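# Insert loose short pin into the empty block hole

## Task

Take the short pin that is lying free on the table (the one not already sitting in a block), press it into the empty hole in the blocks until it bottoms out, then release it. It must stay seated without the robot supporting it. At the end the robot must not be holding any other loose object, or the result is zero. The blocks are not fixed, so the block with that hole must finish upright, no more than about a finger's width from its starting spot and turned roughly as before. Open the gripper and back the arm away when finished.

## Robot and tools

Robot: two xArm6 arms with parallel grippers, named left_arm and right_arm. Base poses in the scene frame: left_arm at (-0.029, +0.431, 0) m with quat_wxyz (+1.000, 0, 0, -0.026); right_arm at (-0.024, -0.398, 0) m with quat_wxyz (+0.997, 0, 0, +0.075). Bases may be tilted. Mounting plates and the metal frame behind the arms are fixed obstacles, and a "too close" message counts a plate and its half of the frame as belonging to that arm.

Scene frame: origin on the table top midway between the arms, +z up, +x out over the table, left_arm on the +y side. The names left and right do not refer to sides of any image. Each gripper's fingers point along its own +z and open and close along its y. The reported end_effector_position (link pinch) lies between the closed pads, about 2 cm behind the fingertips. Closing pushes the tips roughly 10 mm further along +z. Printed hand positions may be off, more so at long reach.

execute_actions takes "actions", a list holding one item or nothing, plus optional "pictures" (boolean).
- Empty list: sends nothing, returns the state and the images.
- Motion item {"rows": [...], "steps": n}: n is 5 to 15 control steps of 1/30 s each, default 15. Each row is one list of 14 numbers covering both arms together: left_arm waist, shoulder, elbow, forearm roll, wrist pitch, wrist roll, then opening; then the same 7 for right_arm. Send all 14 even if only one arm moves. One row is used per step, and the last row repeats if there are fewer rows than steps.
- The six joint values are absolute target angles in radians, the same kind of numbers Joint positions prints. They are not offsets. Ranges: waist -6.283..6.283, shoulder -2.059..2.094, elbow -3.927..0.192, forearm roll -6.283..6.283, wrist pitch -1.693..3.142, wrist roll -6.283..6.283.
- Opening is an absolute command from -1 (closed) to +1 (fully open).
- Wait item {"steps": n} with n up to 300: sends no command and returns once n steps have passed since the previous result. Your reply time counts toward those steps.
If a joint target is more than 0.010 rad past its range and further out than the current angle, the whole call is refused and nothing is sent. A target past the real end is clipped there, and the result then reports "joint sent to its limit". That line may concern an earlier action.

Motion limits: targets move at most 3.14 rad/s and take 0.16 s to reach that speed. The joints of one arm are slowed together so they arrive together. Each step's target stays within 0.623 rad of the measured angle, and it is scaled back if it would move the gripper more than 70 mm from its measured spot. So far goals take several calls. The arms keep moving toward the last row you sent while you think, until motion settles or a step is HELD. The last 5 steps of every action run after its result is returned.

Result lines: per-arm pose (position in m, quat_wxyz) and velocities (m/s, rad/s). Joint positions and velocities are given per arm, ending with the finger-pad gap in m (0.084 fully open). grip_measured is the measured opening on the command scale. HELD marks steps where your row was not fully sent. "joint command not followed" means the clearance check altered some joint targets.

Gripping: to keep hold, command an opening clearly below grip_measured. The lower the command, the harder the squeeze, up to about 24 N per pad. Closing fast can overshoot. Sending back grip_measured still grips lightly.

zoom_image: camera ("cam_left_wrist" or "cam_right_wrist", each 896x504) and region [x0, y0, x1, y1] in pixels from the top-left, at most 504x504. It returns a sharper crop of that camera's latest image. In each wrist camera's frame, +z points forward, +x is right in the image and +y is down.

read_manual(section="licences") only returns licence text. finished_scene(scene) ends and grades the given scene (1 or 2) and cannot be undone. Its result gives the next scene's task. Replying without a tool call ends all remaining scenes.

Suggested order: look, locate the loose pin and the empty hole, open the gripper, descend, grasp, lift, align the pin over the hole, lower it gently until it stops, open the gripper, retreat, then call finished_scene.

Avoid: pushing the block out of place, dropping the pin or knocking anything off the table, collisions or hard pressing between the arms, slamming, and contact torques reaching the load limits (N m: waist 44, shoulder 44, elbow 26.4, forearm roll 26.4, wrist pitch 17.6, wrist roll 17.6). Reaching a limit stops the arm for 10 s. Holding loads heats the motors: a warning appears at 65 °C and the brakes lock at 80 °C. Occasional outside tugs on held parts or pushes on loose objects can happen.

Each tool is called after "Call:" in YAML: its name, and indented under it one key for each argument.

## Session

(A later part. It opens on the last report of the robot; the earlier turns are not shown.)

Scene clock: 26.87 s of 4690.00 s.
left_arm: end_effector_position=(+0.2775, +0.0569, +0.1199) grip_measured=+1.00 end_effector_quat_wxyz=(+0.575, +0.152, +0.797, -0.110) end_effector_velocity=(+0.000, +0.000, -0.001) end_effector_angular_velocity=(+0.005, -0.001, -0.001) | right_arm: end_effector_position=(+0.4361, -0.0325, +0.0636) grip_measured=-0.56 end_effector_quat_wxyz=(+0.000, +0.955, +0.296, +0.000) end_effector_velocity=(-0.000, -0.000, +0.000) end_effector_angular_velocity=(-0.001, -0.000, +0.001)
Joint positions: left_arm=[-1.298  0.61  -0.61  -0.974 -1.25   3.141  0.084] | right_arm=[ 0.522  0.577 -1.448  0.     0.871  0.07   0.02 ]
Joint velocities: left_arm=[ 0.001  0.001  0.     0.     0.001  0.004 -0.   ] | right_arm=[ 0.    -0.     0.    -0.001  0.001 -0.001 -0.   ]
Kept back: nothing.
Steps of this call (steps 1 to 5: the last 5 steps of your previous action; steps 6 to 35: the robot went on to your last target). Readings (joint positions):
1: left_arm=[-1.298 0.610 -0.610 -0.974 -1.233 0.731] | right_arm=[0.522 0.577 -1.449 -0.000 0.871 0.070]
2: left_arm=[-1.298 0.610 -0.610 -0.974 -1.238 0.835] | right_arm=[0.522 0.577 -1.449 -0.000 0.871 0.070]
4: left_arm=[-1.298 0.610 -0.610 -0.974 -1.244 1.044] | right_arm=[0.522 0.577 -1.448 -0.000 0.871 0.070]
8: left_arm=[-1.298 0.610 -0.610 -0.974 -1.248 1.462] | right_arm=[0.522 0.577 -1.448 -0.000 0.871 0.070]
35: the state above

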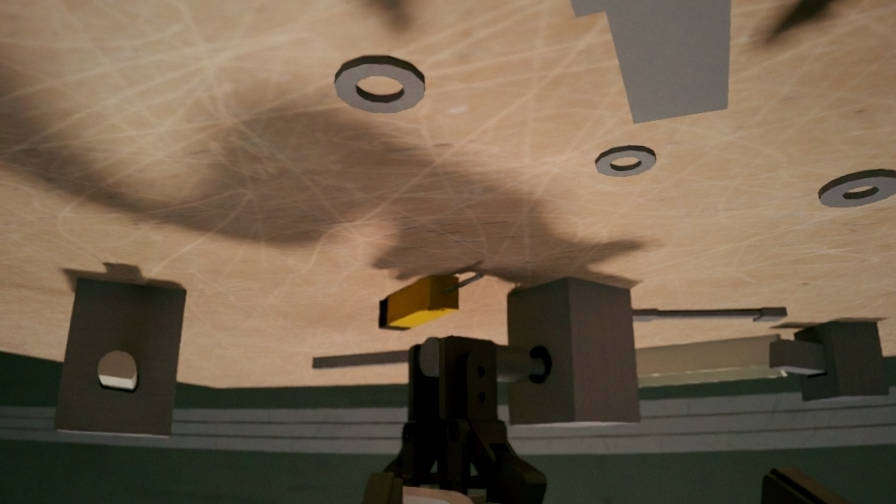

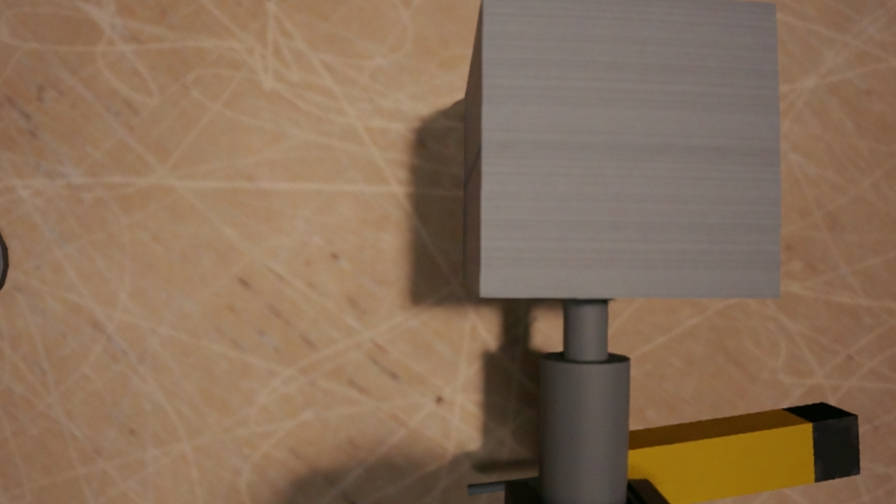

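Call:
execute_actions:
  actions:
    - {"rows": [[-1.298,0.61,-0.61,-0.974,-1.25,3.1416,1, 0.5208,0.5774,-1.4479,0,0.8705,0.0688,-0.9],[-1.298,0.61,-0.61,-0.974,-1.25,3.1416,1, 0.5198,0.5781,-1.4477,0,0.8696,0.0678,-0.9],[-1.298,0.61,-0.61,-0.974,-1.25,3.1416,1, 0.5188,0.5787,-1.4475,0,0.8688,0.0668,-0.9]], "steps": 15}
  pictures: true

Call:
zoom_image:
  camera: "cam_left_wrist"
  region: [490, 330, 570, 400]

Scene clock: 28.00 s of 4690.00 s.
left_arm: end_effector_position=(+0.2775, +0.0569, +0.1199) grip_measured=+1.00 end_effector_quat_wxyz=(+0.575, +0.152, +0.797, -0.110) end_effector_velocity=(-0.000, -0.000, +0.000) end_effector_angular_velocity=(+0.001, -0.000, -0.001) | right_arm: end_effector_position=(+0.4372, -0.0339, +0.0624) grip_measured=-0.56 end_effector_quat_wxyz=(+0.000, +0.955, +0.296, -0.000) end_effector_velocity=(+0.000, +0.002, +0.002) end_effector_angular_velocity=(+0.004, -0.003, +0.000)
Joint positions: left_arm=[-1.298  0.61  -0.61  -0.974 -1.25   3.142  0.084] | right_arm=[ 0.519  0.579 -1.447  0.     0.869  0.067  0.02 ]
Joint velocities: left_arm=[-0.001 -0.001  0.001 -0.    -0.     0.001  0.   ] | right_arm=[ 0.001 -0.001 -0.002  0.002 -0.001  0.     0.   ]
Steps of this call (steps 1 to 15: the robot went on to your last target; steps 16 to 24: nothing new was sent; steps 25 to 34: the first 10 steps of this action). Readings (joint positions):
25: left_arm=[-1.298 0.610 -0.610 -0.974 -1.250 3.142] | right_arm=[0.522 0.577 -1.448 0.000 0.871 0.070]
26: left_arm=[-1.298 0.610 -0.610 -0.974 -1.250 3.142] | right_arm=[0.521 0.577 -1.448 0.000 0.871 0.069]
28: left_arm=[-1.298 0.610 -0.610 -0.974 -1.250 3.142] | right_arm=[0.520 0.578 -1.448 0.000 0.870 0.068]
32: left_arm=[-1.298 0.610 -0.610 -0.974 -1.250 3.142] | right_arm=[0.519 0.579 -1.447 -0.000 0.869 0.067]
34: the state above

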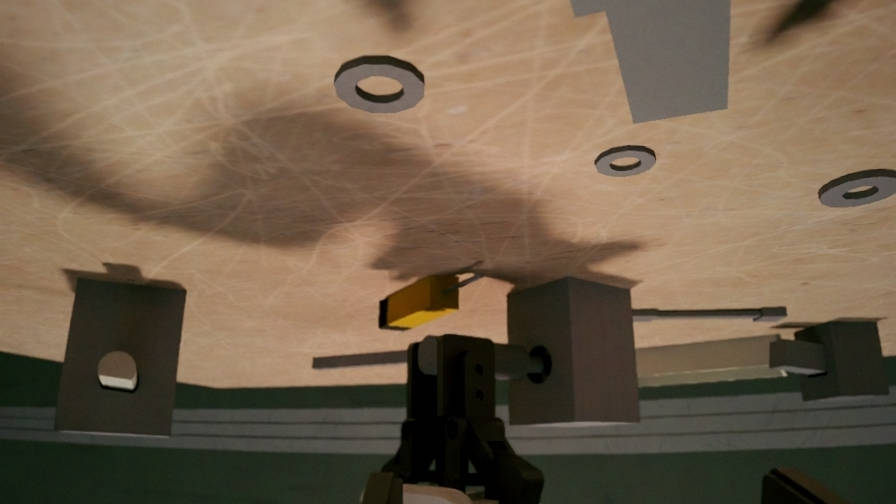

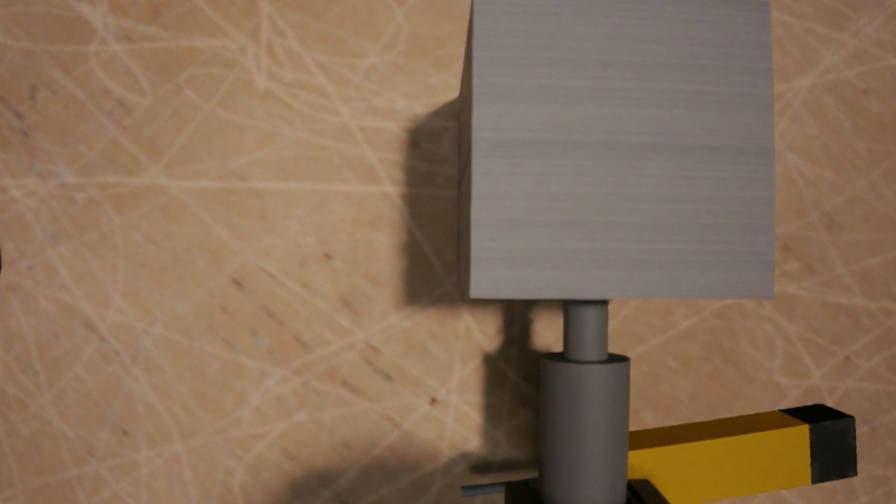

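Region (490, 330, 570, 400) of cam_left_wrist's 896x504 image, scaled by 6.300, with more detail than that image has; it fills the top 441 rows of this view, and the rest is white.

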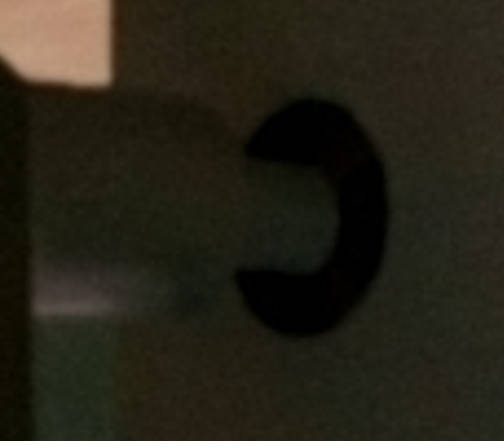

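Call:
execute_actions:
  actions:
    - {"rows": [[-1.298,0.61,-0.61,-0.974,-1.25,3.1416,1, 0.5186,0.5835,-1.4554,0,0.8719,0.0666,-0.9],[-1.298,0.61,-0.61,-0.974,-1.25,3.1416,1, 0.5184,0.5883,-1.4633,0,0.8750,0.0664,-0.9],[-1.298,0.61,-0.61,-0.974,-1.25,3.1416,1, 0.5183,0.5931,-1.4711,0,0.8780,0.0663,-0.9],[-1.298,0.61,-0.61,-0.974,-1.25,3.1416,1, 0.5181,0.5980,-1.4790,0,0.8810,0.0661,-0.9],[-1.298,0.61,-0.61,-0.974,-1.25,3.1416,1, 0.5179,0.6028,-1.4869,0,0.8841,0.0659,-0.9],[-1.298,0.61,-0.61,-0.974,-1.25,3.1416,1, 0.5178,0.6060,-1.4921,0,0.8861,0.0658,-0.9],[-1.298,0.61,-0.61,-0.974,-1.25,3.1416,1, 0.5177,0.6092,-1.4974,0,0.8882,0.0657,-0.9],[-1.298,0.61,-0.61,-0.974,-1.25,3.1416,1, 0.5176,0.6108,-1.5000,0,0.8892,0.0656,-0.9],[-1.298,0.61,-0.61,-0.974,-1.25,3.1416,1, 0.5175,0.6124,-1.5026,0,0.8902,0.0655,-0.9],[-1.298,0.61,-0.61,-0.974,-1.25,3.1416,1, 0.5175,0.6140,-1.5053,0,0.8913,0.0655,-0.9],[-1.298,0.61,-0.61,-0.974,-1.25,3.1416,1, 0.5174,0.6156,-1.5079,0,0.8923,0.0654,-0.9]], "steps": 15}

Call:
execute_actions:
  actions:
    - {"steps": 9}
  pictures: true

Scene clock: 28.80 s of 4690.00 s.
left_arm: end_effector_position=(+0.2775, +0.0569, +0.1199) grip_measured=+1.00 end_effector_quat_wxyz=(+0.575, +0.152, +0.797, -0.110) end_effector_velocity=(+0.000, -0.000, +0.001) end_effector_angular_velocity=(-0.001, -0.001, +0.001) | right_arm: end_effector_position=(+0.4453, -0.0285, +0.0622) grip_measured=-0.56 end_effector_quat_wxyz=(-0.000, +0.955, +0.296, +0.000) end_effector_velocity=(+0.014, +0.009, -0.001) end_effector_angular_velocity=(-0.002, +0.002, +0.001)
Joint positions: left_arm=[-1.298  0.61  -0.61  -0.974 -1.25   3.142  0.084] | right_arm=[ 0.518  0.61  -1.499 -0.     0.889  0.066  0.02 ]
Joint velocities: left_arm=[ 0.001 -0.    -0.002 -0.    -0.     0.001 -0.   ] | right_arm=[-0.003  0.06  -0.097 -0.     0.04  -0.003 -0.   ]
Steps of this call (steps 1 to 5: the last 5 steps of your previous action; steps 6 to 14: the robot went on to your last target; steps 15 to 24: the first 10 steps of this action). Readings (joint positions):
15: left_arm=[-1.298 0.610 -0.610 -0.974 -1.250 3.142] | right_arm=[0.519 0.579 -1.448 0.000 0.869 0.067]
16: left_arm=[-1.298 0.610 -0.610 -0.974 -1.250 3.142] | right_arm=[0.519 0.581 -1.451 0.000 0.870 0.067]
18: left_arm=[-1.298 0.610 -0.610 -0.974 -1.250 3.142] | right_arm=[0.518 0.588 -1.463 0.000 0.875 0.066]
22: left_arm=[-1.298 0.610 -0.610 -0.974 -1.250 3.142] | right_arm=[0.518 0.605 -1.491 -0.000 0.885 0.066]
24: the state above

Scene clock: 29.10 s of 4690.00 s.
left_arm: end_effector_position=(+0.2775, +0.0569, +0.1199) grip_measured=+1.00 end_effector_quat_wxyz=(+0.575, +0.152, +0.797, -0.110) end_effector_velocity=(-0.001, -0.000, +0.000) end_effector_angular_velocity=(-0.001, +0.000, -0.001) | right_arm: end_effector_position=(+0.4466, -0.0276, +0.0623) grip_measured=-0.56 end_effector_quat_wxyz=(+0.000, +0.955, +0.296, -0.000) end_effector_velocity=(+0.001, +0.000, +0.001) end_effector_angular_velocity=(+0.001, -0.002, -0.001)
Joint positions: left_arm=[-1.298  0.61  -0.61  -0.974 -1.25   3.142  0.084] | right_arm=[ 0.517  0.615 -1.508  0.     0.892  0.065  0.02 ]
Joint velocities: left_arm=[-0.001 -0.     0.     0.    -0.    -0.001 -0.   ] | right_arm=[-0.001 -0.002 -0.001 -0.    -0.     0.001  0.   ]
Kept back: nothing.
Steps of this call (steps 1 to 5: the last 5 steps of your previous action; steps 6 to 9: the robot went on to your last target). Readings (joint positions):
1: left_arm=[-1.298 0.610 -0.610 -0.974 -1.250 3.142] | right_arm=[0.518 0.612 -1.502 -0.000 0.890 0.066]
2: left_arm=[-1.298 0.610 -0.610 -0.974 -1.250 3.142] | right_arm=[0.517 0.614 -1.505 -0.000 0.891 0.065]
4: left_arm=[-1.298 0.610 -0.610 -0.974 -1.250 3.142] | right_arm=[0.517 0.615 -1.507 -0.000 0.892 0.065]
8: left_arm=[-1.298 0.610 -0.610 -0.974 -1.250 3.142] | right_arm=[0.517 0.615 -1.508 0.000 0.892 0.065]
9: the state above

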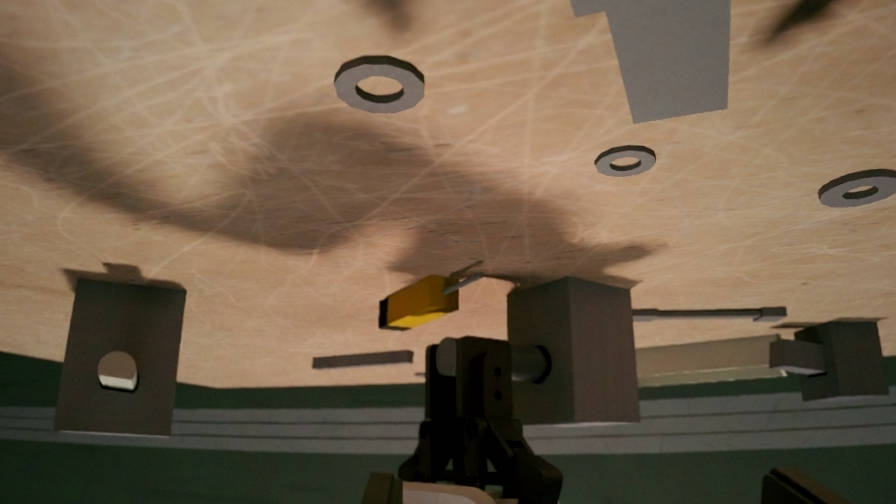

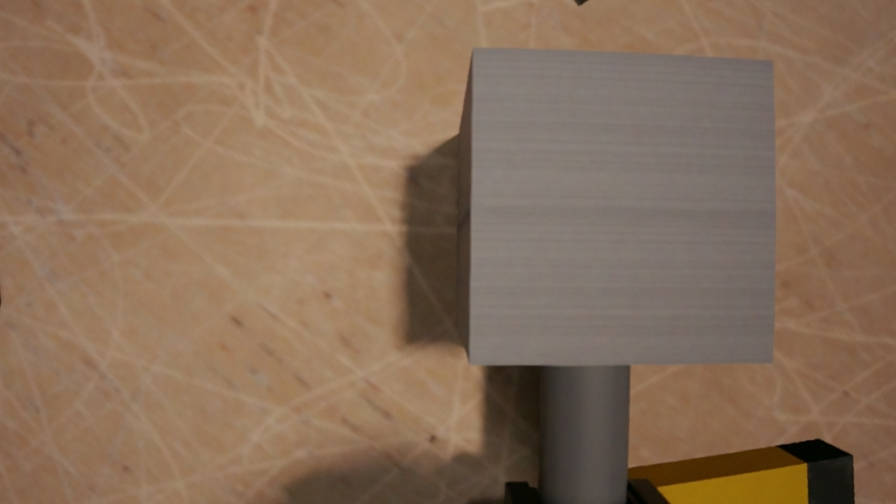

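Call:
execute_actions:
  actions:
    - {"rows": [[-1.298,0.61,-0.61,-0.974,-1.25,3.1416,1, 0.5173,0.6179,-1.5117,0,0.8938,0.0653,-0.9],[-1.298,0.61,-0.61,-0.974,-1.25,3.1416,1, 0.5173,0.6202,-1.5156,0,0.8954,0.0653,-0.9],[-1.298,0.61,-0.61,-0.974,-1.25,3.1416,1, 0.5172,0.6225,-1.5194,0,0.8969,0.0652,-0.9],[-1.298,0.61,-0.61,-0.974,-1.25,3.1416,1, 0.5171,0.6248,-1.5233,0,0.8985,0.0651,-0.9],[-1.298,0.61,-0.61,-0.974,-1.25,3.1416,1, 0.5170,0.6272,-1.5271,0,0.8999,0.0650,-0.9],[-1.298,0.61,-0.61,-0.974,-1.25,3.1416,1, 0.5170,0.6295,-1.5310,0,0.9015,0.0650,-0.9],[-1.298,0.61,-0.61,-0.974,-1.25,3.1416,1, 0.5169,0.6318,-1.5349,0,0.9031,0.0649,-0.9],[-1.298,0.61,-0.61,-0.974,-1.25,3.1416,1, 0.5168,0.6342,-1.5388,0,0.9046,0.0648,-0.9],[-1.298,0.61,-0.61,-0.974,-1.25,3.1416,1, 0.5167,0.6365,-1.5427,0,0.9062,0.0647,-0.9],[-1.298,0.61,-0.61,-0.974,-1.25,3.1416,1, 0.5167,0.6389,-1.5467,0,0.9078,0.0647,-0.9],[-1.298,0.61,-0.61,-0.974,-1.25,3.1416,1, 0.5166,0.6412,-1.5506,0,0.9094,0.0646,-0.9],[-1.298,0.61,-0.61,-0.974,-1.25,3.1416,1, 0.5165,0.6436,-1.5546,0,0.9110,0.0645,-0.9]], "steps": 15}

Call:
execute_actions:
  actions:
    - {"steps": 9}
  pictures: true

Scene clock: 30.27 s of 4690.00 s.
left_arm: end_effector_position=(+0.2775, +0.0569, +0.1199) grip_measured=+1.00 end_effector_quat_wxyz=(+0.575, +0.152, +0.797, -0.110) end_effector_velocity=(-0.000, +0.000, -0.000) end_effector_angular_velocity=(+0.001, -0.000, -0.000) | right_arm: end_effector_position=(+0.4512, -0.0244, +0.0623) grip_measured=-0.56 end_effector_quat_wxyz=(+0.000, +0.955, +0.296, +0.000) end_effector_velocity=(+0.017, +0.012, -0.001) end_effector_angular_velocity=(-0.001, +0.002, -0.000)
Joint positions: left_arm=[-1.298  0.61  -0.61  -0.974 -1.25   3.142  0.084] | right_arm=[ 0.517  0.634 -1.538 -0.     0.904  0.065  0.02 ]
Joint velocities: left_arm=[-0.     0.001  0.001 -0.    -0.001 -0.    -0.   ] | right_arm=[-0.002  0.072 -0.116  0.001  0.047 -0.002 -0.   ]
Steps of this call (steps 1 to 15: the robot went on to your last target; steps 16 to 25: nothing new was sent; steps 26 to 35: the first 10 steps of this action). Readings (joint positions):
26: left_arm=[-1.298 0.610 -0.610 -0.974 -1.250 3.142] | right_arm=[0.517 0.616 -1.508 0.000 0.892 0.065]
27: left_arm=[-1.298 0.610 -0.610 -0.974 -1.250 3.142] | right_arm=[0.517 0.617 -1.510 0.000 0.893 0.065]
29: left_arm=[-1.298 0.610 -0.610 -0.974 -1.250 3.142] | right_arm=[0.517 0.620 -1.516 0.000 0.895 0.065]
33: left_arm=[-1.298 0.610 -0.610 -0.974 -1.250 3.142] | right_arm=[0.517 0.629 -1.531 -0.000 0.901 0.065]
35: the state above

Scene clock: 30.57 s of 4690.00 s.
left_arm: end_effector_position=(+0.2775, +0.0569, +0.1199) grip_measured=+1.00 end_effector_quat_wxyz=(+0.575, +0.152, +0.797, -0.110) end_effector_velocity=(-0.000, +0.000, -0.000) end_effector_angular_velocity=(+0.001, -0.000, -0.000) | right_arm: end_effector_position=(+0.4535, -0.0228, +0.0623) grip_measured=-0.56 end_effector_quat_wxyz=(+0.000, +0.955, +0.296, -0.000) end_effector_velocity=(+0.000, +0.000, +0.000) end_effector_angular_velocity=(+0.000, -0.001, +0.000)
Joint positions: left_arm=[-1.298  0.61  -0.61  -0.974 -1.25   3.142  0.084] | right_arm=[ 0.517  0.644 -1.554  0.     0.911  0.065  0.02 ]
Joint velocities: left_arm=[-0.     0.001  0.    -0.    -0.001 -0.    -0.   ] | right_arm=[ 0.001 -0.    -0.001 -0.     0.001  0.    -0.   ]
Kept back: nothing.
Steps of this call (steps 1 to 5: the last 5 steps of your previous action; steps 6 to 9: the robot went on to your last target). Readings (joint positions):
1: left_arm=[-1.298 0.610 -0.610 -0.974 -1.250 3.142] | right_arm=[0.517 0.636 -1.542 -0.000 0.906 0.065]
2: left_arm=[-1.298 0.610 -0.610 -0.974 -1.250 3.142] | right_arm=[0.517 0.639 -1.546 -0.000 0.908 0.065]
4: left_arm=[-1.298 0.610 -0.610 -0.974 -1.250 3.142] | right_arm=[0.517 0.642 -1.552 -0.000 0.910 0.065]
8: left_arm=[-1.298 0.610 -0.610 -0.974 -1.250 3.142] | right_arm=[0.516 0.644 -1.554 0.000 0.911 0.065]
9: the state above

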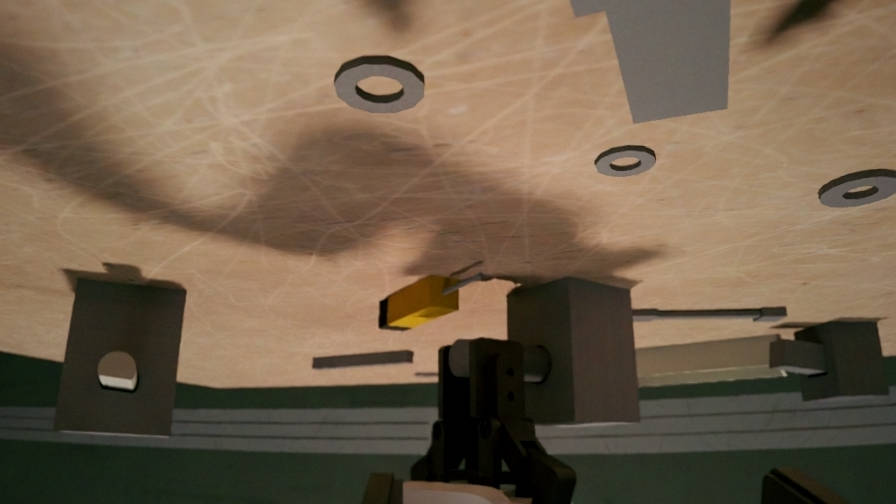

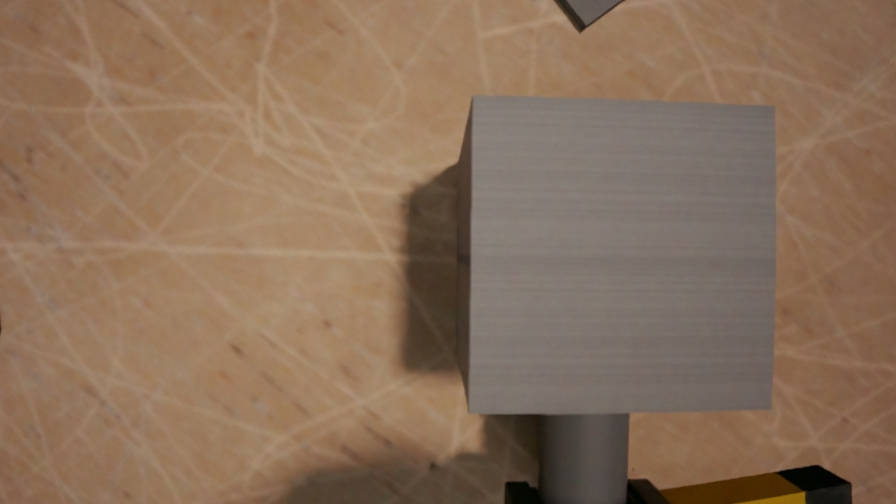

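Call:
execute_actions:
  actions:
    - {"rows": [[-1.298,0.61,-0.61,-0.974,-1.25,3.1416,1, 0.5164,0.6460,-1.5585,0,0.9125,0.0644,-0.9],[-1.298,0.61,-0.61,-0.974,-1.25,3.1416,1, 0.5164,0.6483,-1.5625,0,0.9142,0.0644,-0.9],[-1.298,0.61,-0.61,-0.974,-1.25,3.1416,1, 0.5163,0.6507,-1.5665,0,0.9158,0.0643,-0.9],[-1.298,0.61,-0.61,-0.974,-1.25,3.1416,1, 0.5162,0.6531,-1.5705,0,0.9174,0.0642,-0.9],[-1.298,0.61,-0.61,-0.974,-1.25,3.1416,1, 0.5161,0.6555,-1.5745,0,0.9190,0.0641,-0.9],[-1.298,0.61,-0.61,-0.974,-1.25,3.1416,1, 0.5161,0.6572,-1.5774,0,0.9202,0.0641,-0.9],[-1.298,0.61,-0.61,-0.974,-1.25,3.1416,1, 0.5160,0.6589,-1.5803,0,0.9214,0.0640,-0.9],[-1.298,0.61,-0.61,-0.974,-1.25,3.1416,1, 0.5160,0.6607,-1.5832,0,0.9225,0.0640,-0.9],[-1.298,0.61,-0.61,-0.974,-1.25,3.1416,1, 0.5159,0.6624,-1.5861,0,0.9237,0.0639,-0.9],[-1.298,0.61,-0.61,-0.974,-1.25,3.1416,1, 0.5159,0.6641,-1.5890,0,0.9249,0.0639,-0.9]], "steps": 15}

Call:
execute_actions:
  actions:
    - {"steps": 7}
  pictures: true

Scene clock: 31.33 s of 4690.00 s.
left_arm: end_effector_position=(+0.2775, +0.0569, +0.1199) grip_measured=+1.00 end_effector_quat_wxyz=(+0.575, +0.152, +0.797, -0.110) end_effector_velocity=(-0.000, -0.000, -0.000) end_effector_angular_velocity=(+0.001, +0.000, -0.001) | right_arm: end_effector_position=(+0.4576, -0.0200, +0.0623) grip_measured=-0.56 end_effector_quat_wxyz=(+0.000, +0.955, +0.296, +0.000) end_effector_velocity=(+0.011, +0.008, -0.000) end_effector_angular_velocity=(-0.002, +0.006, -0.004)
Joint positions: left_arm=[-1.298  0.61  -0.61  -0.974 -1.25   3.142  0.084] | right_arm=[ 0.516  0.661 -1.583 -0.     0.922  0.064  0.02 ]
Joint velocities: left_arm=[-0.001 -0.     0.001 -0.     0.     0.    -0.   ] | right_arm=[-0.002  0.052 -0.088  0.003  0.041  0.    -0.   ]
Steps of this call (steps 1 to 13: the robot went on to your last target; steps 14 to 23: the first 10 steps of this action). Readings (joint positions):
14: left_arm=[-1.298 0.610 -0.610 -0.974 -1.250 3.142] | right_arm=[0.516 0.644 -1.555 0.000 0.911 0.064]
15: left_arm=[-1.298 0.610 -0.610 -0.974 -1.250 3.142] | right_arm=[0.516 0.645 -1.556 0.000 0.912 0.064]
17: left_arm=[-1.298 0.610 -0.610 -0.974 -1.250 3.142] | right_arm=[0.516 0.648 -1.563 0.000 0.914 0.064]
21: left_arm=[-1.298 0.610 -0.610 -0.974 -1.250 3.142] | right_arm=[0.516 0.657 -1.577 -0.000 0.920 0.064]
23: the state above

Scene clock: 31.57 s of 4690.00 s.
left_arm: end_effector_position=(+0.2775, +0.0569, +0.1199) grip_measured=+1.00 end_effector_quat_wxyz=(+0.575, +0.152, +0.797, -0.110) end_effector_velocity=(-0.000, -0.001, +0.001) end_effector_angular_velocity=(-0.002, -0.000, -0.001) | right_arm: end_effector_position=(+0.4583, -0.0195, +0.0622) grip_measured=-0.56 end_effector_quat_wxyz=(+0.000, +0.955, +0.296, -0.000) end_effector_velocity=(+0.000, -0.000, +0.000) end_effector_angular_velocity=(+0.000, -0.000, +0.000)
Joint positions: left_arm=[-1.298  0.61  -0.61  -0.974 -1.25   3.142  0.084] | right_arm=[ 0.516  0.664 -1.589 -0.     0.925  0.064  0.02 ]
Joint velocities: left_arm=[-0.001 -0.001 -0.001  0.    -0.    -0.     0.   ] | right_arm=[-0.     0.    -0.001 -0.     0.001 -0.001 -0.   ]
Kept back: nothing.
Steps of this call (steps 1 to 5: the last 5 steps of your previous action; steps 6 to 7: the robot went on to your last target). Readings (joint positions):
1: left_arm=[-1.298 0.610 -0.610 -0.974 -1.250 3.142] | right_arm=[0.516 0.662 -1.585 0.000 0.924 0.064]
2: left_arm=[-1.298 0.610 -0.610 -0.974 -1.250 3.142] | right_arm=[0.516 0.663 -1.587 0.000 0.924 0.064]
4: left_arm=[-1.298 0.610 -0.610 -0.974 -1.250 3.142] | right_arm=[0.516 0.664 -1.588 0.000 0.925 0.064]
7: the state above

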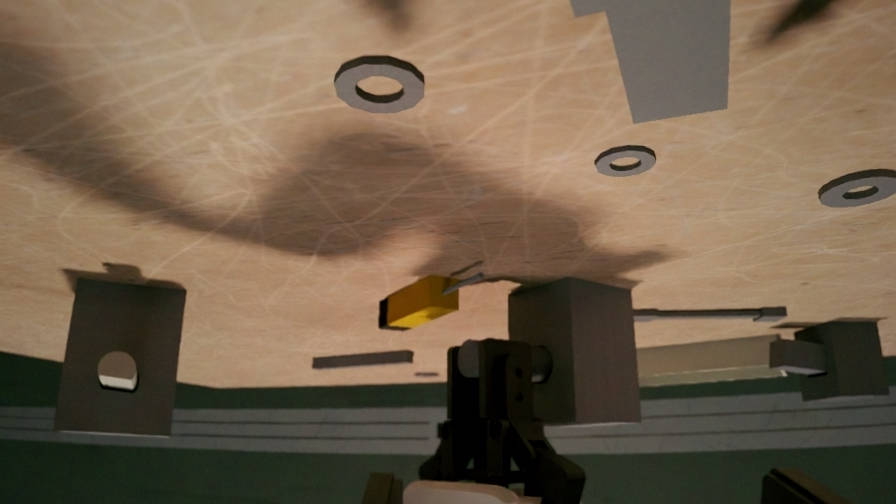

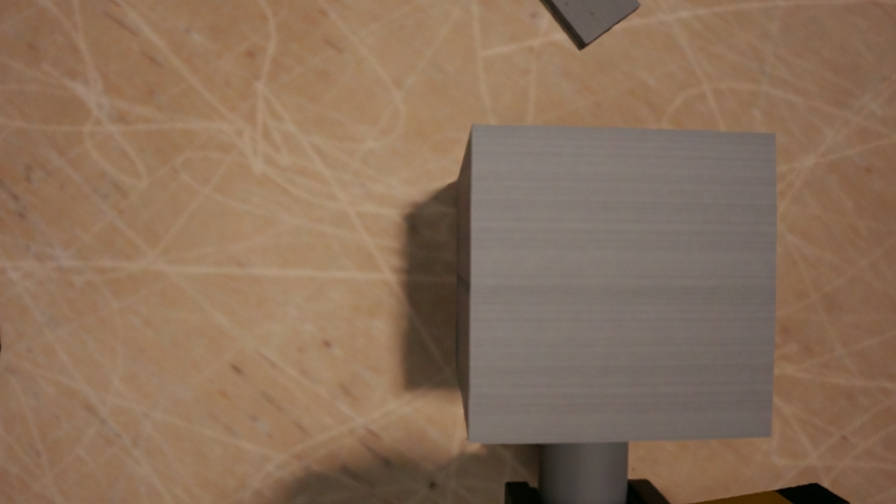

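Call:
execute_actions:
  actions:
    - {"rows": [[-1.298,0.61,-0.61,-0.974,-1.25,3.1416,1, 0.5159,0.6641,-1.5890,0,0.9249,0.0639,-0.6],[-1.298,0.61,-0.61,-0.974,-1.25,3.1416,1, 0.5159,0.6641,-1.5890,0,0.9249,0.0639,-0.45],[-1.298,0.61,-0.61,-0.974,-1.25,3.1416,1, 0.5159,0.6641,-1.5890,0,0.9249,0.0639,-0.2],[-1.298,0.61,-0.61,-0.974,-1.25,3.1416,1, 0.5159,0.6641,-1.5890,0,0.9249,0.0639,0.3],[-1.298,0.61,-0.61,-0.974,-1.25,3.1416,1, 0.5159,0.6641,-1.5890,0,0.9249,0.0639,1]], "steps": 15}

Scene clock: 32.97 s of 4690.00 s.
left_arm: end_effector_position=(+0.2775, +0.0569, +0.1199) grip_measured=+1.00 end_effector_quat_wxyz=(+0.575, +0.152, +0.797, -0.110) end_effector_velocity=(-0.000, +0.000, +0.000) end_effector_angular_velocity=(+0.002, -0.001, -0.001) | right_arm: end_effector_position=(+0.4587, -0.0192, +0.0627) grip_measured=+0.56 end_effector_quat_wxyz=(-0.000, +0.955, +0.296, +0.001) end_effector_velocity=(-0.003, -0.003, -0.006) end_effector_angular_velocity=(-0.010, +0.011, +0.001)
Joint positions: left_arm=[-1.298  0.61  -0.61  -0.974 -1.25   3.142  0.084] | right_arm=[ 0.516  0.664 -1.589 -0.     0.925  0.064  0.067]
Joint velocities: left_arm=[ 0.    -0.     0.002  0.    -0.001  0.002  0.   ] | right_arm=[ 0.     0.005  0.006 -0.002  0.004  0.001  0.165]
Steps of this call (steps 1 to 15: the robot went on to your last target; steps 16 to 32: nothing new was sent; steps 33 to 42: the first 10 steps of this action). Readings (joint positions):
33: left_arm=[-1.298 0.610 -0.610 -0.974 -1.250 3.142] | right_arm=[0.516 0.664 -1.589 0.000 0.925 0.064]
34: left_arm=[-1.298 0.610 -0.610 -0.974 -1.250 3.142] | right_arm=[0.516 0.664 -1.589 0.000 0.925 0.064]
36: left_arm=[-1.298 0.610 -0.610 -0.974 -1.250 3.142] | right_arm=[0.516 0.664 -1.590 -0.000 0.924 0.064]
40: left_arm=[-1.298 0.610 -0.610 -0.974 -1.250 3.142] | right_arm=[0.516 0.663 -1.590 -0.000 0.924 0.064]
42: the state above

Call:
execute_actions:
  actions:
    - {"rows": [[-1.298,0.61,-0.61,-0.974,-1.25,3.1416,1, 0.5156,0.6740,-1.6066,0,0.9326,0.0636,1],[-1.298,0.61,-0.61,-0.974,-1.25,3.1416,1, 0.5151,0.6919,-1.6381,0,0.9462,0.0631,1],[-1.298,0.61,-0.61,-0.974,-1.25,3.1416,1, 0.5144,0.7158,-1.6803,0,0.9645,0.0624,1],[-1.298,0.61,-0.61,-0.974,-1.25,3.1416,1, 0.5138,0.7396,-1.7224,0,0.9828,0.0618,1],[-1.298,0.61,-0.61,-0.974,-1.25,3.1416,1, 0.5131,0.7635,-1.7645,0,1.0010,0.0611,1],[-1.298,0.61,-0.61,-0.974,-1.25,3.1416,1, 0.5125,0.7890,-1.8108,0,1.0218,0.0605,1],[-1.298,0.61,-0.61,-0.974,-1.25,3.1416,1, 0.5119,0.8147,-1.8571,0,1.0424,0.0599,1],[-1.298,0.61,-0.61,-0.974,-1.25,3.1416,1, 0.5114,0.8370,-1.8955,0,1.0585,0.0594,1],[-1.298,0.61,-0.61,-0.974,-1.25,3.1416,1, 0.5110,0.8560,-1.9285,0,1.0725,0.0590,1],[-1.298,0.61,-0.61,-0.974,-1.25,3.1416,1, 0.5107,0.8720,-1.9565,0,1.0845,0.0587,1],[-1.298,0.61,-0.61,-0.974,-1.25,3.1416,1, 0.5105,0.8829,-1.9756,0,1.0927,0.0585,1]], "steps": 15}

Call:
execute_actions:
  actions:
    - {"steps": 9}
  pictures: true

Scene clock: 33.63 s of 4690.00 s.
left_arm: end_effector_position=(+0.2775, +0.0569, +0.1199) grip_measured=+1.00 end_effector_quat_wxyz=(+0.575, +0.152, +0.797, -0.110) end_effector_velocity=(-0.000, -0.000, -0.000) end_effector_angular_velocity=(-0.000, +0.001, -0.001) | right_arm: end_effector_position=(+0.4923, +0.0039, +0.0659) grip_measured=+1.00 end_effector_quat_wxyz=(-0.000, +0.955, +0.296, +0.000) end_effector_velocity=(+0.134, +0.090, +0.006) end_effector_angular_velocity=(+0.002, -0.004, -0.001)
Joint positions: left_arm=[-1.298  0.61  -0.61  -0.974 -1.25   3.142  0.084] | right_arm=[ 0.512  0.814 -1.855 -0.     1.04   0.06   0.084]
Joint velocities: left_arm=[-0.001  0.     0.    -0.     0.    -0.001 -0.   ] | right_arm=[-0.016  0.676 -1.186 -0.001  0.505 -0.015  0.   ]
Steps of this call (steps 1 to 5: the last 5 steps of your previous action; steps 6 to 10: the robot went on to your last target; steps 11 to 20: the first 10 steps of this action). Readings (joint positions):
11: left_arm=[-1.298 0.610 -0.610 -0.974 -1.250 3.142] | right_arm=[0.516 0.664 -1.590 0.000 0.925 0.064]
12: left_arm=[-1.298 0.610 -0.610 -0.974 -1.250 3.142] | right_arm=[0.516 0.668 -1.595 0.000 0.928 0.064]
14: left_arm=[-1.298 0.610 -0.610 -0.974 -1.250 3.142] | right_arm=[0.515 0.688 -1.631 0.000 0.944 0.063]
18: left_arm=[-1.298 0.610 -0.610 -0.974 -1.250 3.142] | right_arm=[0.513 0.768 -1.773 -0.000 1.005 0.061]
20: the state above

Scene clock: 33.93 s of 4690.00 s.
left_arm: end_effector_position=(+0.2775, +0.0569, +0.1199) grip_measured=+1.00 end_effector_quat_wxyz=(+0.575, +0.152, +0.797, -0.110) end_effector_velocity=(-0.000, +0.000, -0.000) end_effector_angular_velocity=(+0.001, -0.000, -0.001) | right_arm: end_effector_position=(+0.5045, +0.0123, +0.0661) grip_measured=+1.00 end_effector_quat_wxyz=(+0.000, +0.955, +0.296, -0.000) end_effector_velocity=(+0.003, +0.003, +0.007) end_effector_angular_velocity=(+0.008, -0.010, -0.001)
Joint positions: left_arm=[-1.298  0.61  -0.61  -0.974 -1.25   3.142  0.084] | right_arm=[ 0.511  0.882 -1.974  0.     1.092  0.059  0.084]
Joint velocities: left_arm=[-0.001  0.001  0.    -0.    -0.     0.    -0.   ] | right_arm=[-0.    -0.003 -0.013  0.     0.004  0.001  0.   ]
Kept back: nothing.
Steps of this call (steps 1 to 5: the last 5 steps of your previous action; steps 6 to 9: the robot went on to your last target). Readings (joint positions):
1: left_arm=[-1.298 0.610 -0.610 -0.974 -1.250 3.142] | right_arm=[0.511 0.836 -1.893 -0.000 1.057 0.059]
2: left_arm=[-1.298 0.610 -0.610 -0.974 -1.250 3.142] | right_arm=[0.511 0.855 -1.927 -0.000 1.071 0.059]
4: left_arm=[-1.298 0.610 -0.610 -0.974 -1.250 3.142] | right_arm=[0.510 0.877 -1.963 -0.000 1.086 0.059]
8: left_arm=[-1.298 0.610 -0.610 -0.974 -1.250 3.142] | right_arm=[0.511 0.882 -1.974 0.000 1.092 0.059]
9: the state above

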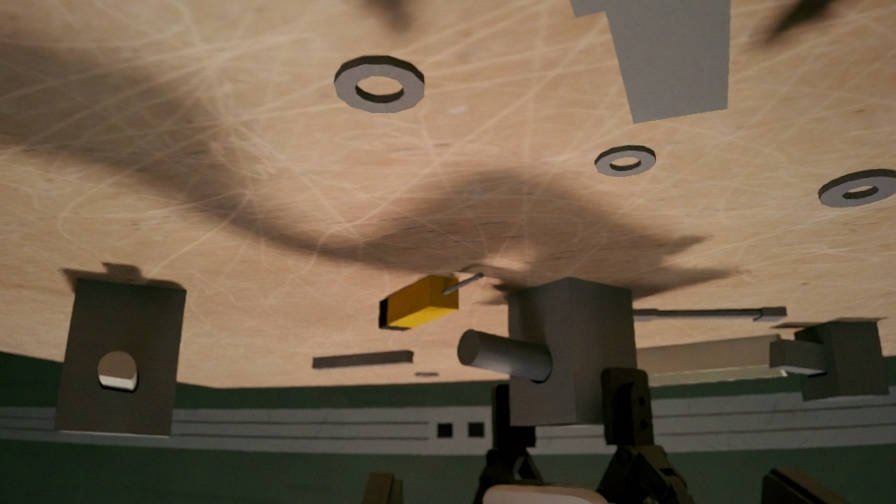

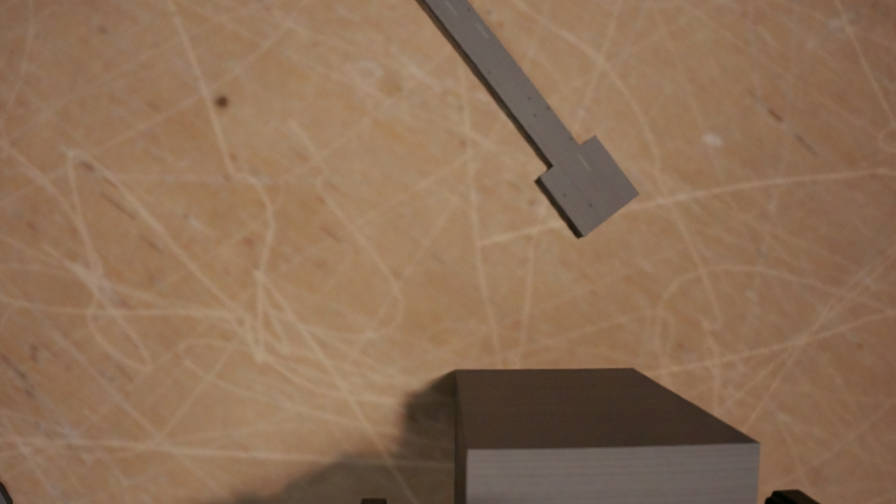

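Call:
execute_actions:
  actions:
    - {"rows": [[-1.298,0.61,-0.61,-0.974,-1.25,3.1416,1, 0.5105,0.8829,-1.9756,0,1.0927,0.0585,0.8],[-1.298,0.61,-0.61,-0.974,-1.25,3.1416,1, 0.5105,0.8829,-1.9756,0,1.0927,0.0585,0.6],[-1.298,0.61,-0.61,-0.974,-1.25,3.1416,1, 0.5105,0.8829,-1.9756,0,1.0927,0.0585,0.45],[-1.298,0.61,-0.61,-0.974,-1.25,3.1416,1, 0.5105,0.8829,-1.9756,0,1.0927,0.0585,0.4],[-1.298,0.61,-0.61,-0.974,-1.25,3.1416,1, 0.5105,0.8829,-1.9756,0,1.0927,0.0585,0.35],[-1.298,0.61,-0.61,-0.974,-1.25,3.1416,1, 0.5105,0.8829,-1.9756,0,1.0927,0.0585,0.3],[-1.298,0.61,-0.61,-0.974,-1.25,3.1416,1, 0.5105,0.8829,-1.9756,0,1.0927,0.0585,0.25],[-1.298,0.61,-0.61,-0.974,-1.25,3.1416,1, 0.5105,0.8829,-1.9756,0,1.0927,0.0585,0.2],[-1.298,0.61,-0.61,-0.974,-1.25,3.1416,1, 0.5105,0.8829,-1.9756,0,1.0927,0.0585,0.15],[-1.298,0.61,-0.61,-0.974,-1.25,3.1416,1, 0.5105,0.8829,-1.9756,0,1.0927,0.0585,0.1],[-1.298,0.61,-0.61,-0.974,-1.25,3.1416,1, 0.5105,0.8829,-1.9756,0,1.0927,0.0585,0.0],[-1.298,0.61,-0.61,-0.974,-1.25,3.1416,1, 0.5105,0.8829,-1.9756,0,1.0927,0.0585,-0.1]], "steps": 15}

Call:
execute_actions:
  actions:
    - {"steps": 7}

Scene clock: 34.60 s of 4690.00 s.
left_arm: end_effector_position=(+0.2775, +0.0569, +0.1199) grip_measured=+1.00 end_effector_quat_wxyz=(+0.575, +0.152, +0.797, -0.110) end_effector_velocity=(-0.000, -0.000, +0.000) end_effector_angular_velocity=(-0.001, +0.000, -0.001) | right_arm: end_effector_position=(+0.5046, +0.0125, +0.0661) grip_measured=+0.23 end_effector_quat_wxyz=(-0.000, +0.955, +0.296, +0.000) end_effector_velocity=(-0.000, +0.000, -0.001) end_effector_angular_velocity=(-0.001, +0.002, -0.002)
Joint positions: left_arm=[-1.298  0.61  -0.61  -0.974 -1.25   3.142  0.084] | right_arm=[ 0.511  0.883 -1.976  0.     1.093  0.058  0.054]
Joint velocities: left_arm=[-0.001  0.     0.    -0.    -0.    -0.001 -0.   ] | right_arm=[ 0.     0.002 -0.     0.001  0.     0.001 -0.   ]
Steps of this call (steps 1 to 10: the robot went on to your last target; steps 11 to 20: the first 10 steps of this action). Readings (joint positions):
11: left_arm=[-1.298 0.610 -0.610 -0.974 -1.250 3.142] | right_arm=[0.511 0.883 -1.976 0.000 1.093 0.059]
12: left_arm=[-1.298 0.610 -0.610 -0.974 -1.250 3.142] | right_arm=[0.511 0.883 -1.976 0.000 1.093 0.059]
14: left_arm=[-1.298 0.610 -0.610 -0.974 -1.250 3.142] | right_arm=[0.511 0.883 -1.976 0.000 1.093 0.059]
18: left_arm=[-1.298 0.610 -0.610 -0.974 -1.250 3.142] | right_arm=[0.511 0.883 -1.976 0.000 1.093 0.058]
20: the state above

Scene clock: 34.83 s of 4690.00 s.
left_arm: end_effector_position=(+0.2775, +0.0569, +0.1199) grip_measured=+1.00 end_effector_quat_wxyz=(+0.575, +0.152, +0.797, -0.110) end_effector_velocity=(-0.000, +0.000, +0.000) end_effector_angular_velocity=(+0.001, -0.000, -0.000) | right_arm: end_effector_position=(+0.5046, +0.0124, +0.0661) grip_measured=+0.23 end_effector_quat_wxyz=(-0.000, +0.955, +0.296, +0.000) end_effector_velocity=(+0.000, -0.000, +0.000) end_effector_angular_velocity=(-0.001, -0.000, -0.001)
Joint positions: left_arm=[-1.298  0.61  -0.61  -0.974 -1.25   3.142  0.084] | right_arm=[ 0.511  0.883 -1.976  0.     1.093  0.059  0.054]
Joint velocities: left_arm=[-0.    -0.     0.    -0.    -0.     0.001 -0.   ] | right_arm=[-0.    -0.001  0.    -0.001  0.001  0.001 -0.   ]
Kept back: nothing.
Steps of this call (steps 1 to 5: the last 5 steps of your previous action; steps 6 to 7: the robot went on to your last target). Readings (joint positions):
1: left_arm=[-1.298 0.610 -0.610 -0.974 -1.250 3.142] | right_arm=[0.511 0.883 -1.976 0.000 1.093 0.058]
2: left_arm=[-1.298 0.610 -0.610 -0.974 -1.250 3.142] | right_arm=[0.511 0.883 -1.976 0.000 1.093 0.058]
4: left_arm=[-1.298 0.610 -0.610 -0.974 -1.250 3.142] | right_arm=[0.511 0.883 -1.976 0.000 1.093 0.059]
7: the state above

Call:
execute_actions:
  actions:
    - {"rows": [[-1.298,0.61,-0.61,-0.974,-1.25,3.1416,1, 0.5105,0.8810,-1.9722,0,1.0912,0.0585,-0.1],[-1.298,0.61,-0.61,-0.974,-1.25,3.1416,1, 0.5106,0.8771,-1.9655,0,1.0884,0.0586,-0.1],[-1.298,0.61,-0.61,-0.974,-1.25,3.1416,1, 0.5107,0.8714,-1.9555,0,1.0841,0.0587,-0.1],[-1.298,0.61,-0.61,-0.974,-1.25,3.1416,1, 0.5109,0.8648,-1.9440,0,1.0792,0.0589,-0.1],[-1.298,0.61,-0.61,-0.974,-1.25,3.1416,1, 0.5110,0.8583,-1.9327,0,1.0744,0.0590,-0.1],[-1.298,0.61,-0.61,-0.974,-1.25,3.1416,1, 0.5111,0.8518,-1.9214,0,1.0696,0.0591,-0.1],[-1.298,0.61,-0.61,-0.974,-1.25,3.1416,1, 0.5112,0.8454,-1.9104,0,1.0650,0.0592,-0.1],[-1.298,0.61,-0.61,-0.974,-1.25,3.1416,1, 0.5114,0.8391,-1.8994,0,1.0603,0.0594,-0.1],[-1.298,0.61,-0.61,-0.974,-1.25,3.1416,1, 0.5115,0.8329,-1.8886,0,1.0557,0.0595,-0.1],[-1.298,0.61,-0.61,-0.974,-1.25,3.1416,1, 0.5116,0.8276,-1.8795,0,1.0519,0.0596,-0.1],[-1.298,0.61,-0.61,-0.974,-1.25,3.1416,1, 0.5117,0.8229,-1.8712,0,1.0483,0.0597,-0.1],[-1.298,0.61,-0.61,-0.974,-1.25,3.1416,1, 0.5118,0.8190,-1.8645,0,1.0455,0.0598,-0.1],[-1.298,0.61,-0.61,-0.974,-1.25,3.1416,1, 0.5119,0.8160,-1.8593,0,1.0433,0.0599,-0.1],[-1.298,0.61,-0.61,-0.974,-1.25,3.1416,1, 0.5119,0.8139,-1.8556,0,1.0417,0.0599,-0.1],[-1.298,0.61,-0.61,-0.974,-1.25,3.1416,1, 0.5119,0.8126,-1.8534,0,1.0408,0.0599,-0.1]], "steps": 15}

Call:
execute_actions:
  actions:
    - {"steps": 11}
  pictures: true

Scene clock: 35.77 s of 4690.00 s.
left_arm: end_effector_position=(+0.2775, +0.0569, +0.1199) grip_measured=+1.00 end_effector_quat_wxyz=(+0.575, +0.152, +0.797, -0.110) end_effector_velocity=(+0.000, +0.000, +0.000) end_effector_angular_velocity=(+0.000, -0.000, +0.000) | right_arm: end_effector_position=(+0.4973, +0.0070, +0.0660) grip_measured=+0.23 end_effector_quat_wxyz=(+0.000, +0.955, +0.296, +0.000) end_effector_velocity=(-0.036, -0.022, -0.000) end_effector_angular_velocity=(-0.001, +0.004, +0.003)
Joint positions: left_arm=[-1.298  0.61  -0.61  -0.974 -1.25   3.142  0.084] | right_arm=[ 0.511  0.841 -1.902 -0.     1.061  0.059  0.054]
Joint velocities: left_arm=[ 0.    -0.001  0.001 -0.    -0.     0.001 -0.   ] | right_arm=[ 0.007 -0.184  0.32   0.002 -0.132  0.003 -0.   ]
Steps of this call (steps 1 to 15: the robot went on to your last target; steps 16 to 18: nothing new was sent; steps 19 to 28: the first 10 steps of this action). Readings (joint positions):
19: left_arm=[-1.298 0.610 -0.610 -0.974 -1.250 3.142] | right_arm=[0.511 0.883 -1.975 0.000 1.093 0.059]
20: left_arm=[-1.298 0.610 -0.610 -0.974 -1.250 3.142] | right_arm=[0.511 0.882 -1.974 -0.000 1.092 0.059]
22: left_arm=[-1.298 0.610 -0.610 -0.974 -1.250 3.142] | right_arm=[0.510 0.876 -1.964 -0.000 1.087 0.059]
26: left_arm=[-1.298 0.610 -0.610 -0.974 -1.250 3.142] | right_arm=[0.511 0.853 -1.924 -0.000 1.071 0.059]
28: the state above

Scene clock: 36.13 s of 4690.00 s.
left_arm: end_effector_position=(+0.2775, +0.0569, +0.1199) grip_measured=+1.00 end_effector_quat_wxyz=(+0.575, +0.152, +0.797, -0.110) end_effector_velocity=(-0.000, -0.001, -0.000) end_effector_angular_velocity=(-0.000, +0.000, -0.001) | right_arm: end_effector_position=(+0.4919, +0.0036, +0.0660) grip_measured=+0.23 end_effector_quat_wxyz=(+0.000, +0.955, +0.296, +0.000) end_effector_velocity=(+0.000, +0.000, +0.001) end_effector_angular_velocity=(+0.002, -0.001, -0.001)
Joint positions: left_arm=[-1.298  0.61  -0.61  -0.974 -1.25   3.142  0.084] | right_arm=[ 0.512  0.813 -1.854 -0.     1.041  0.06   0.054]
Joint velocities: left_arm=[-0.001  0.001 -0.001  0.    -0.    -0.     0.   ] | right_arm=[-0.    -0.002  0.002  0.001 -0.002 -0.    -0.   ]
Kept back: nothing.
Steps of this call (steps 1 to 5: the last 5 steps of your previous action; steps 6 to 11: the robot went on to your last target). Readings (joint positions):
1: left_arm=[-1.298 0.610 -0.610 -0.974 -1.250 3.142] | right_arm=[0.511 0.835 -1.892 -0.000 1.057 0.059]
2: left_arm=[-1.298 0.610 -0.610 -0.974 -1.250 3.142] | right_arm=[0.511 0.829 -1.882 -0.000 1.053 0.060]
4: left_arm=[-1.298 0.610 -0.610 -0.974 -1.250 3.142] | right_arm=[0.512 0.820 -1.867 -0.000 1.047 0.060]
8: left_arm=[-1.298 0.610 -0.610 -0.974 -1.250 3.142] | right_arm=[0.512 0.813 -1.855 -0.000 1.041 0.060]
11: the state above

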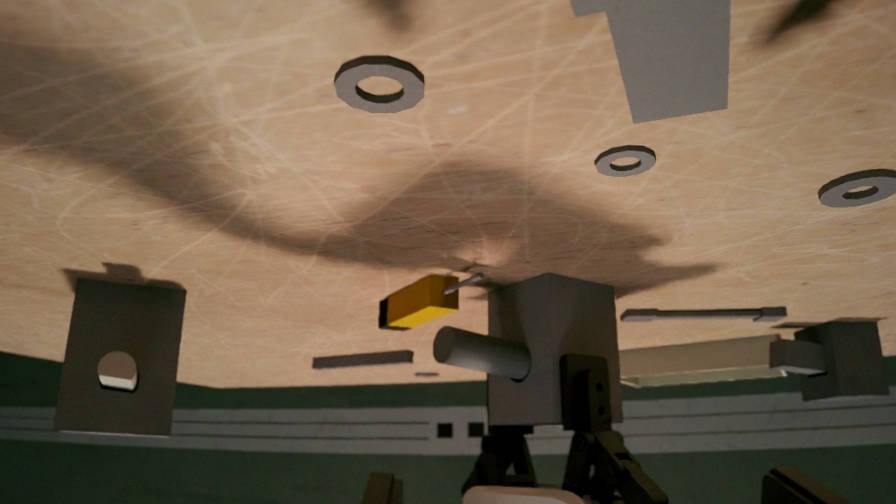

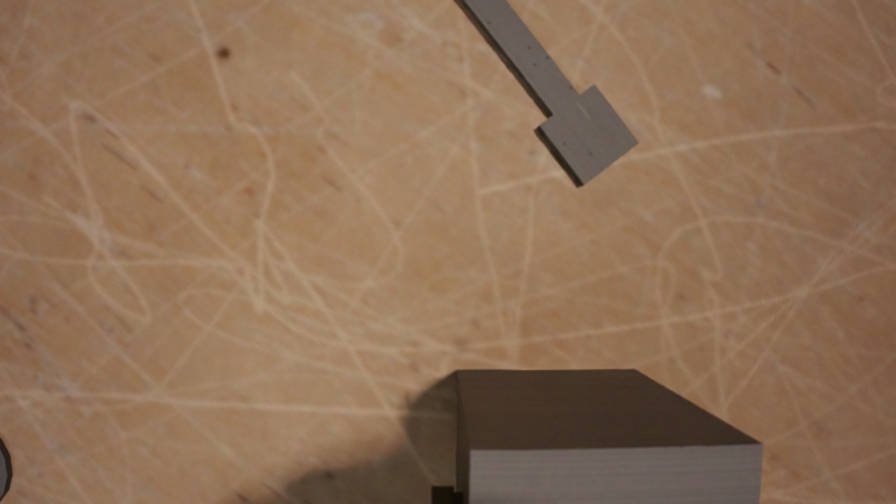

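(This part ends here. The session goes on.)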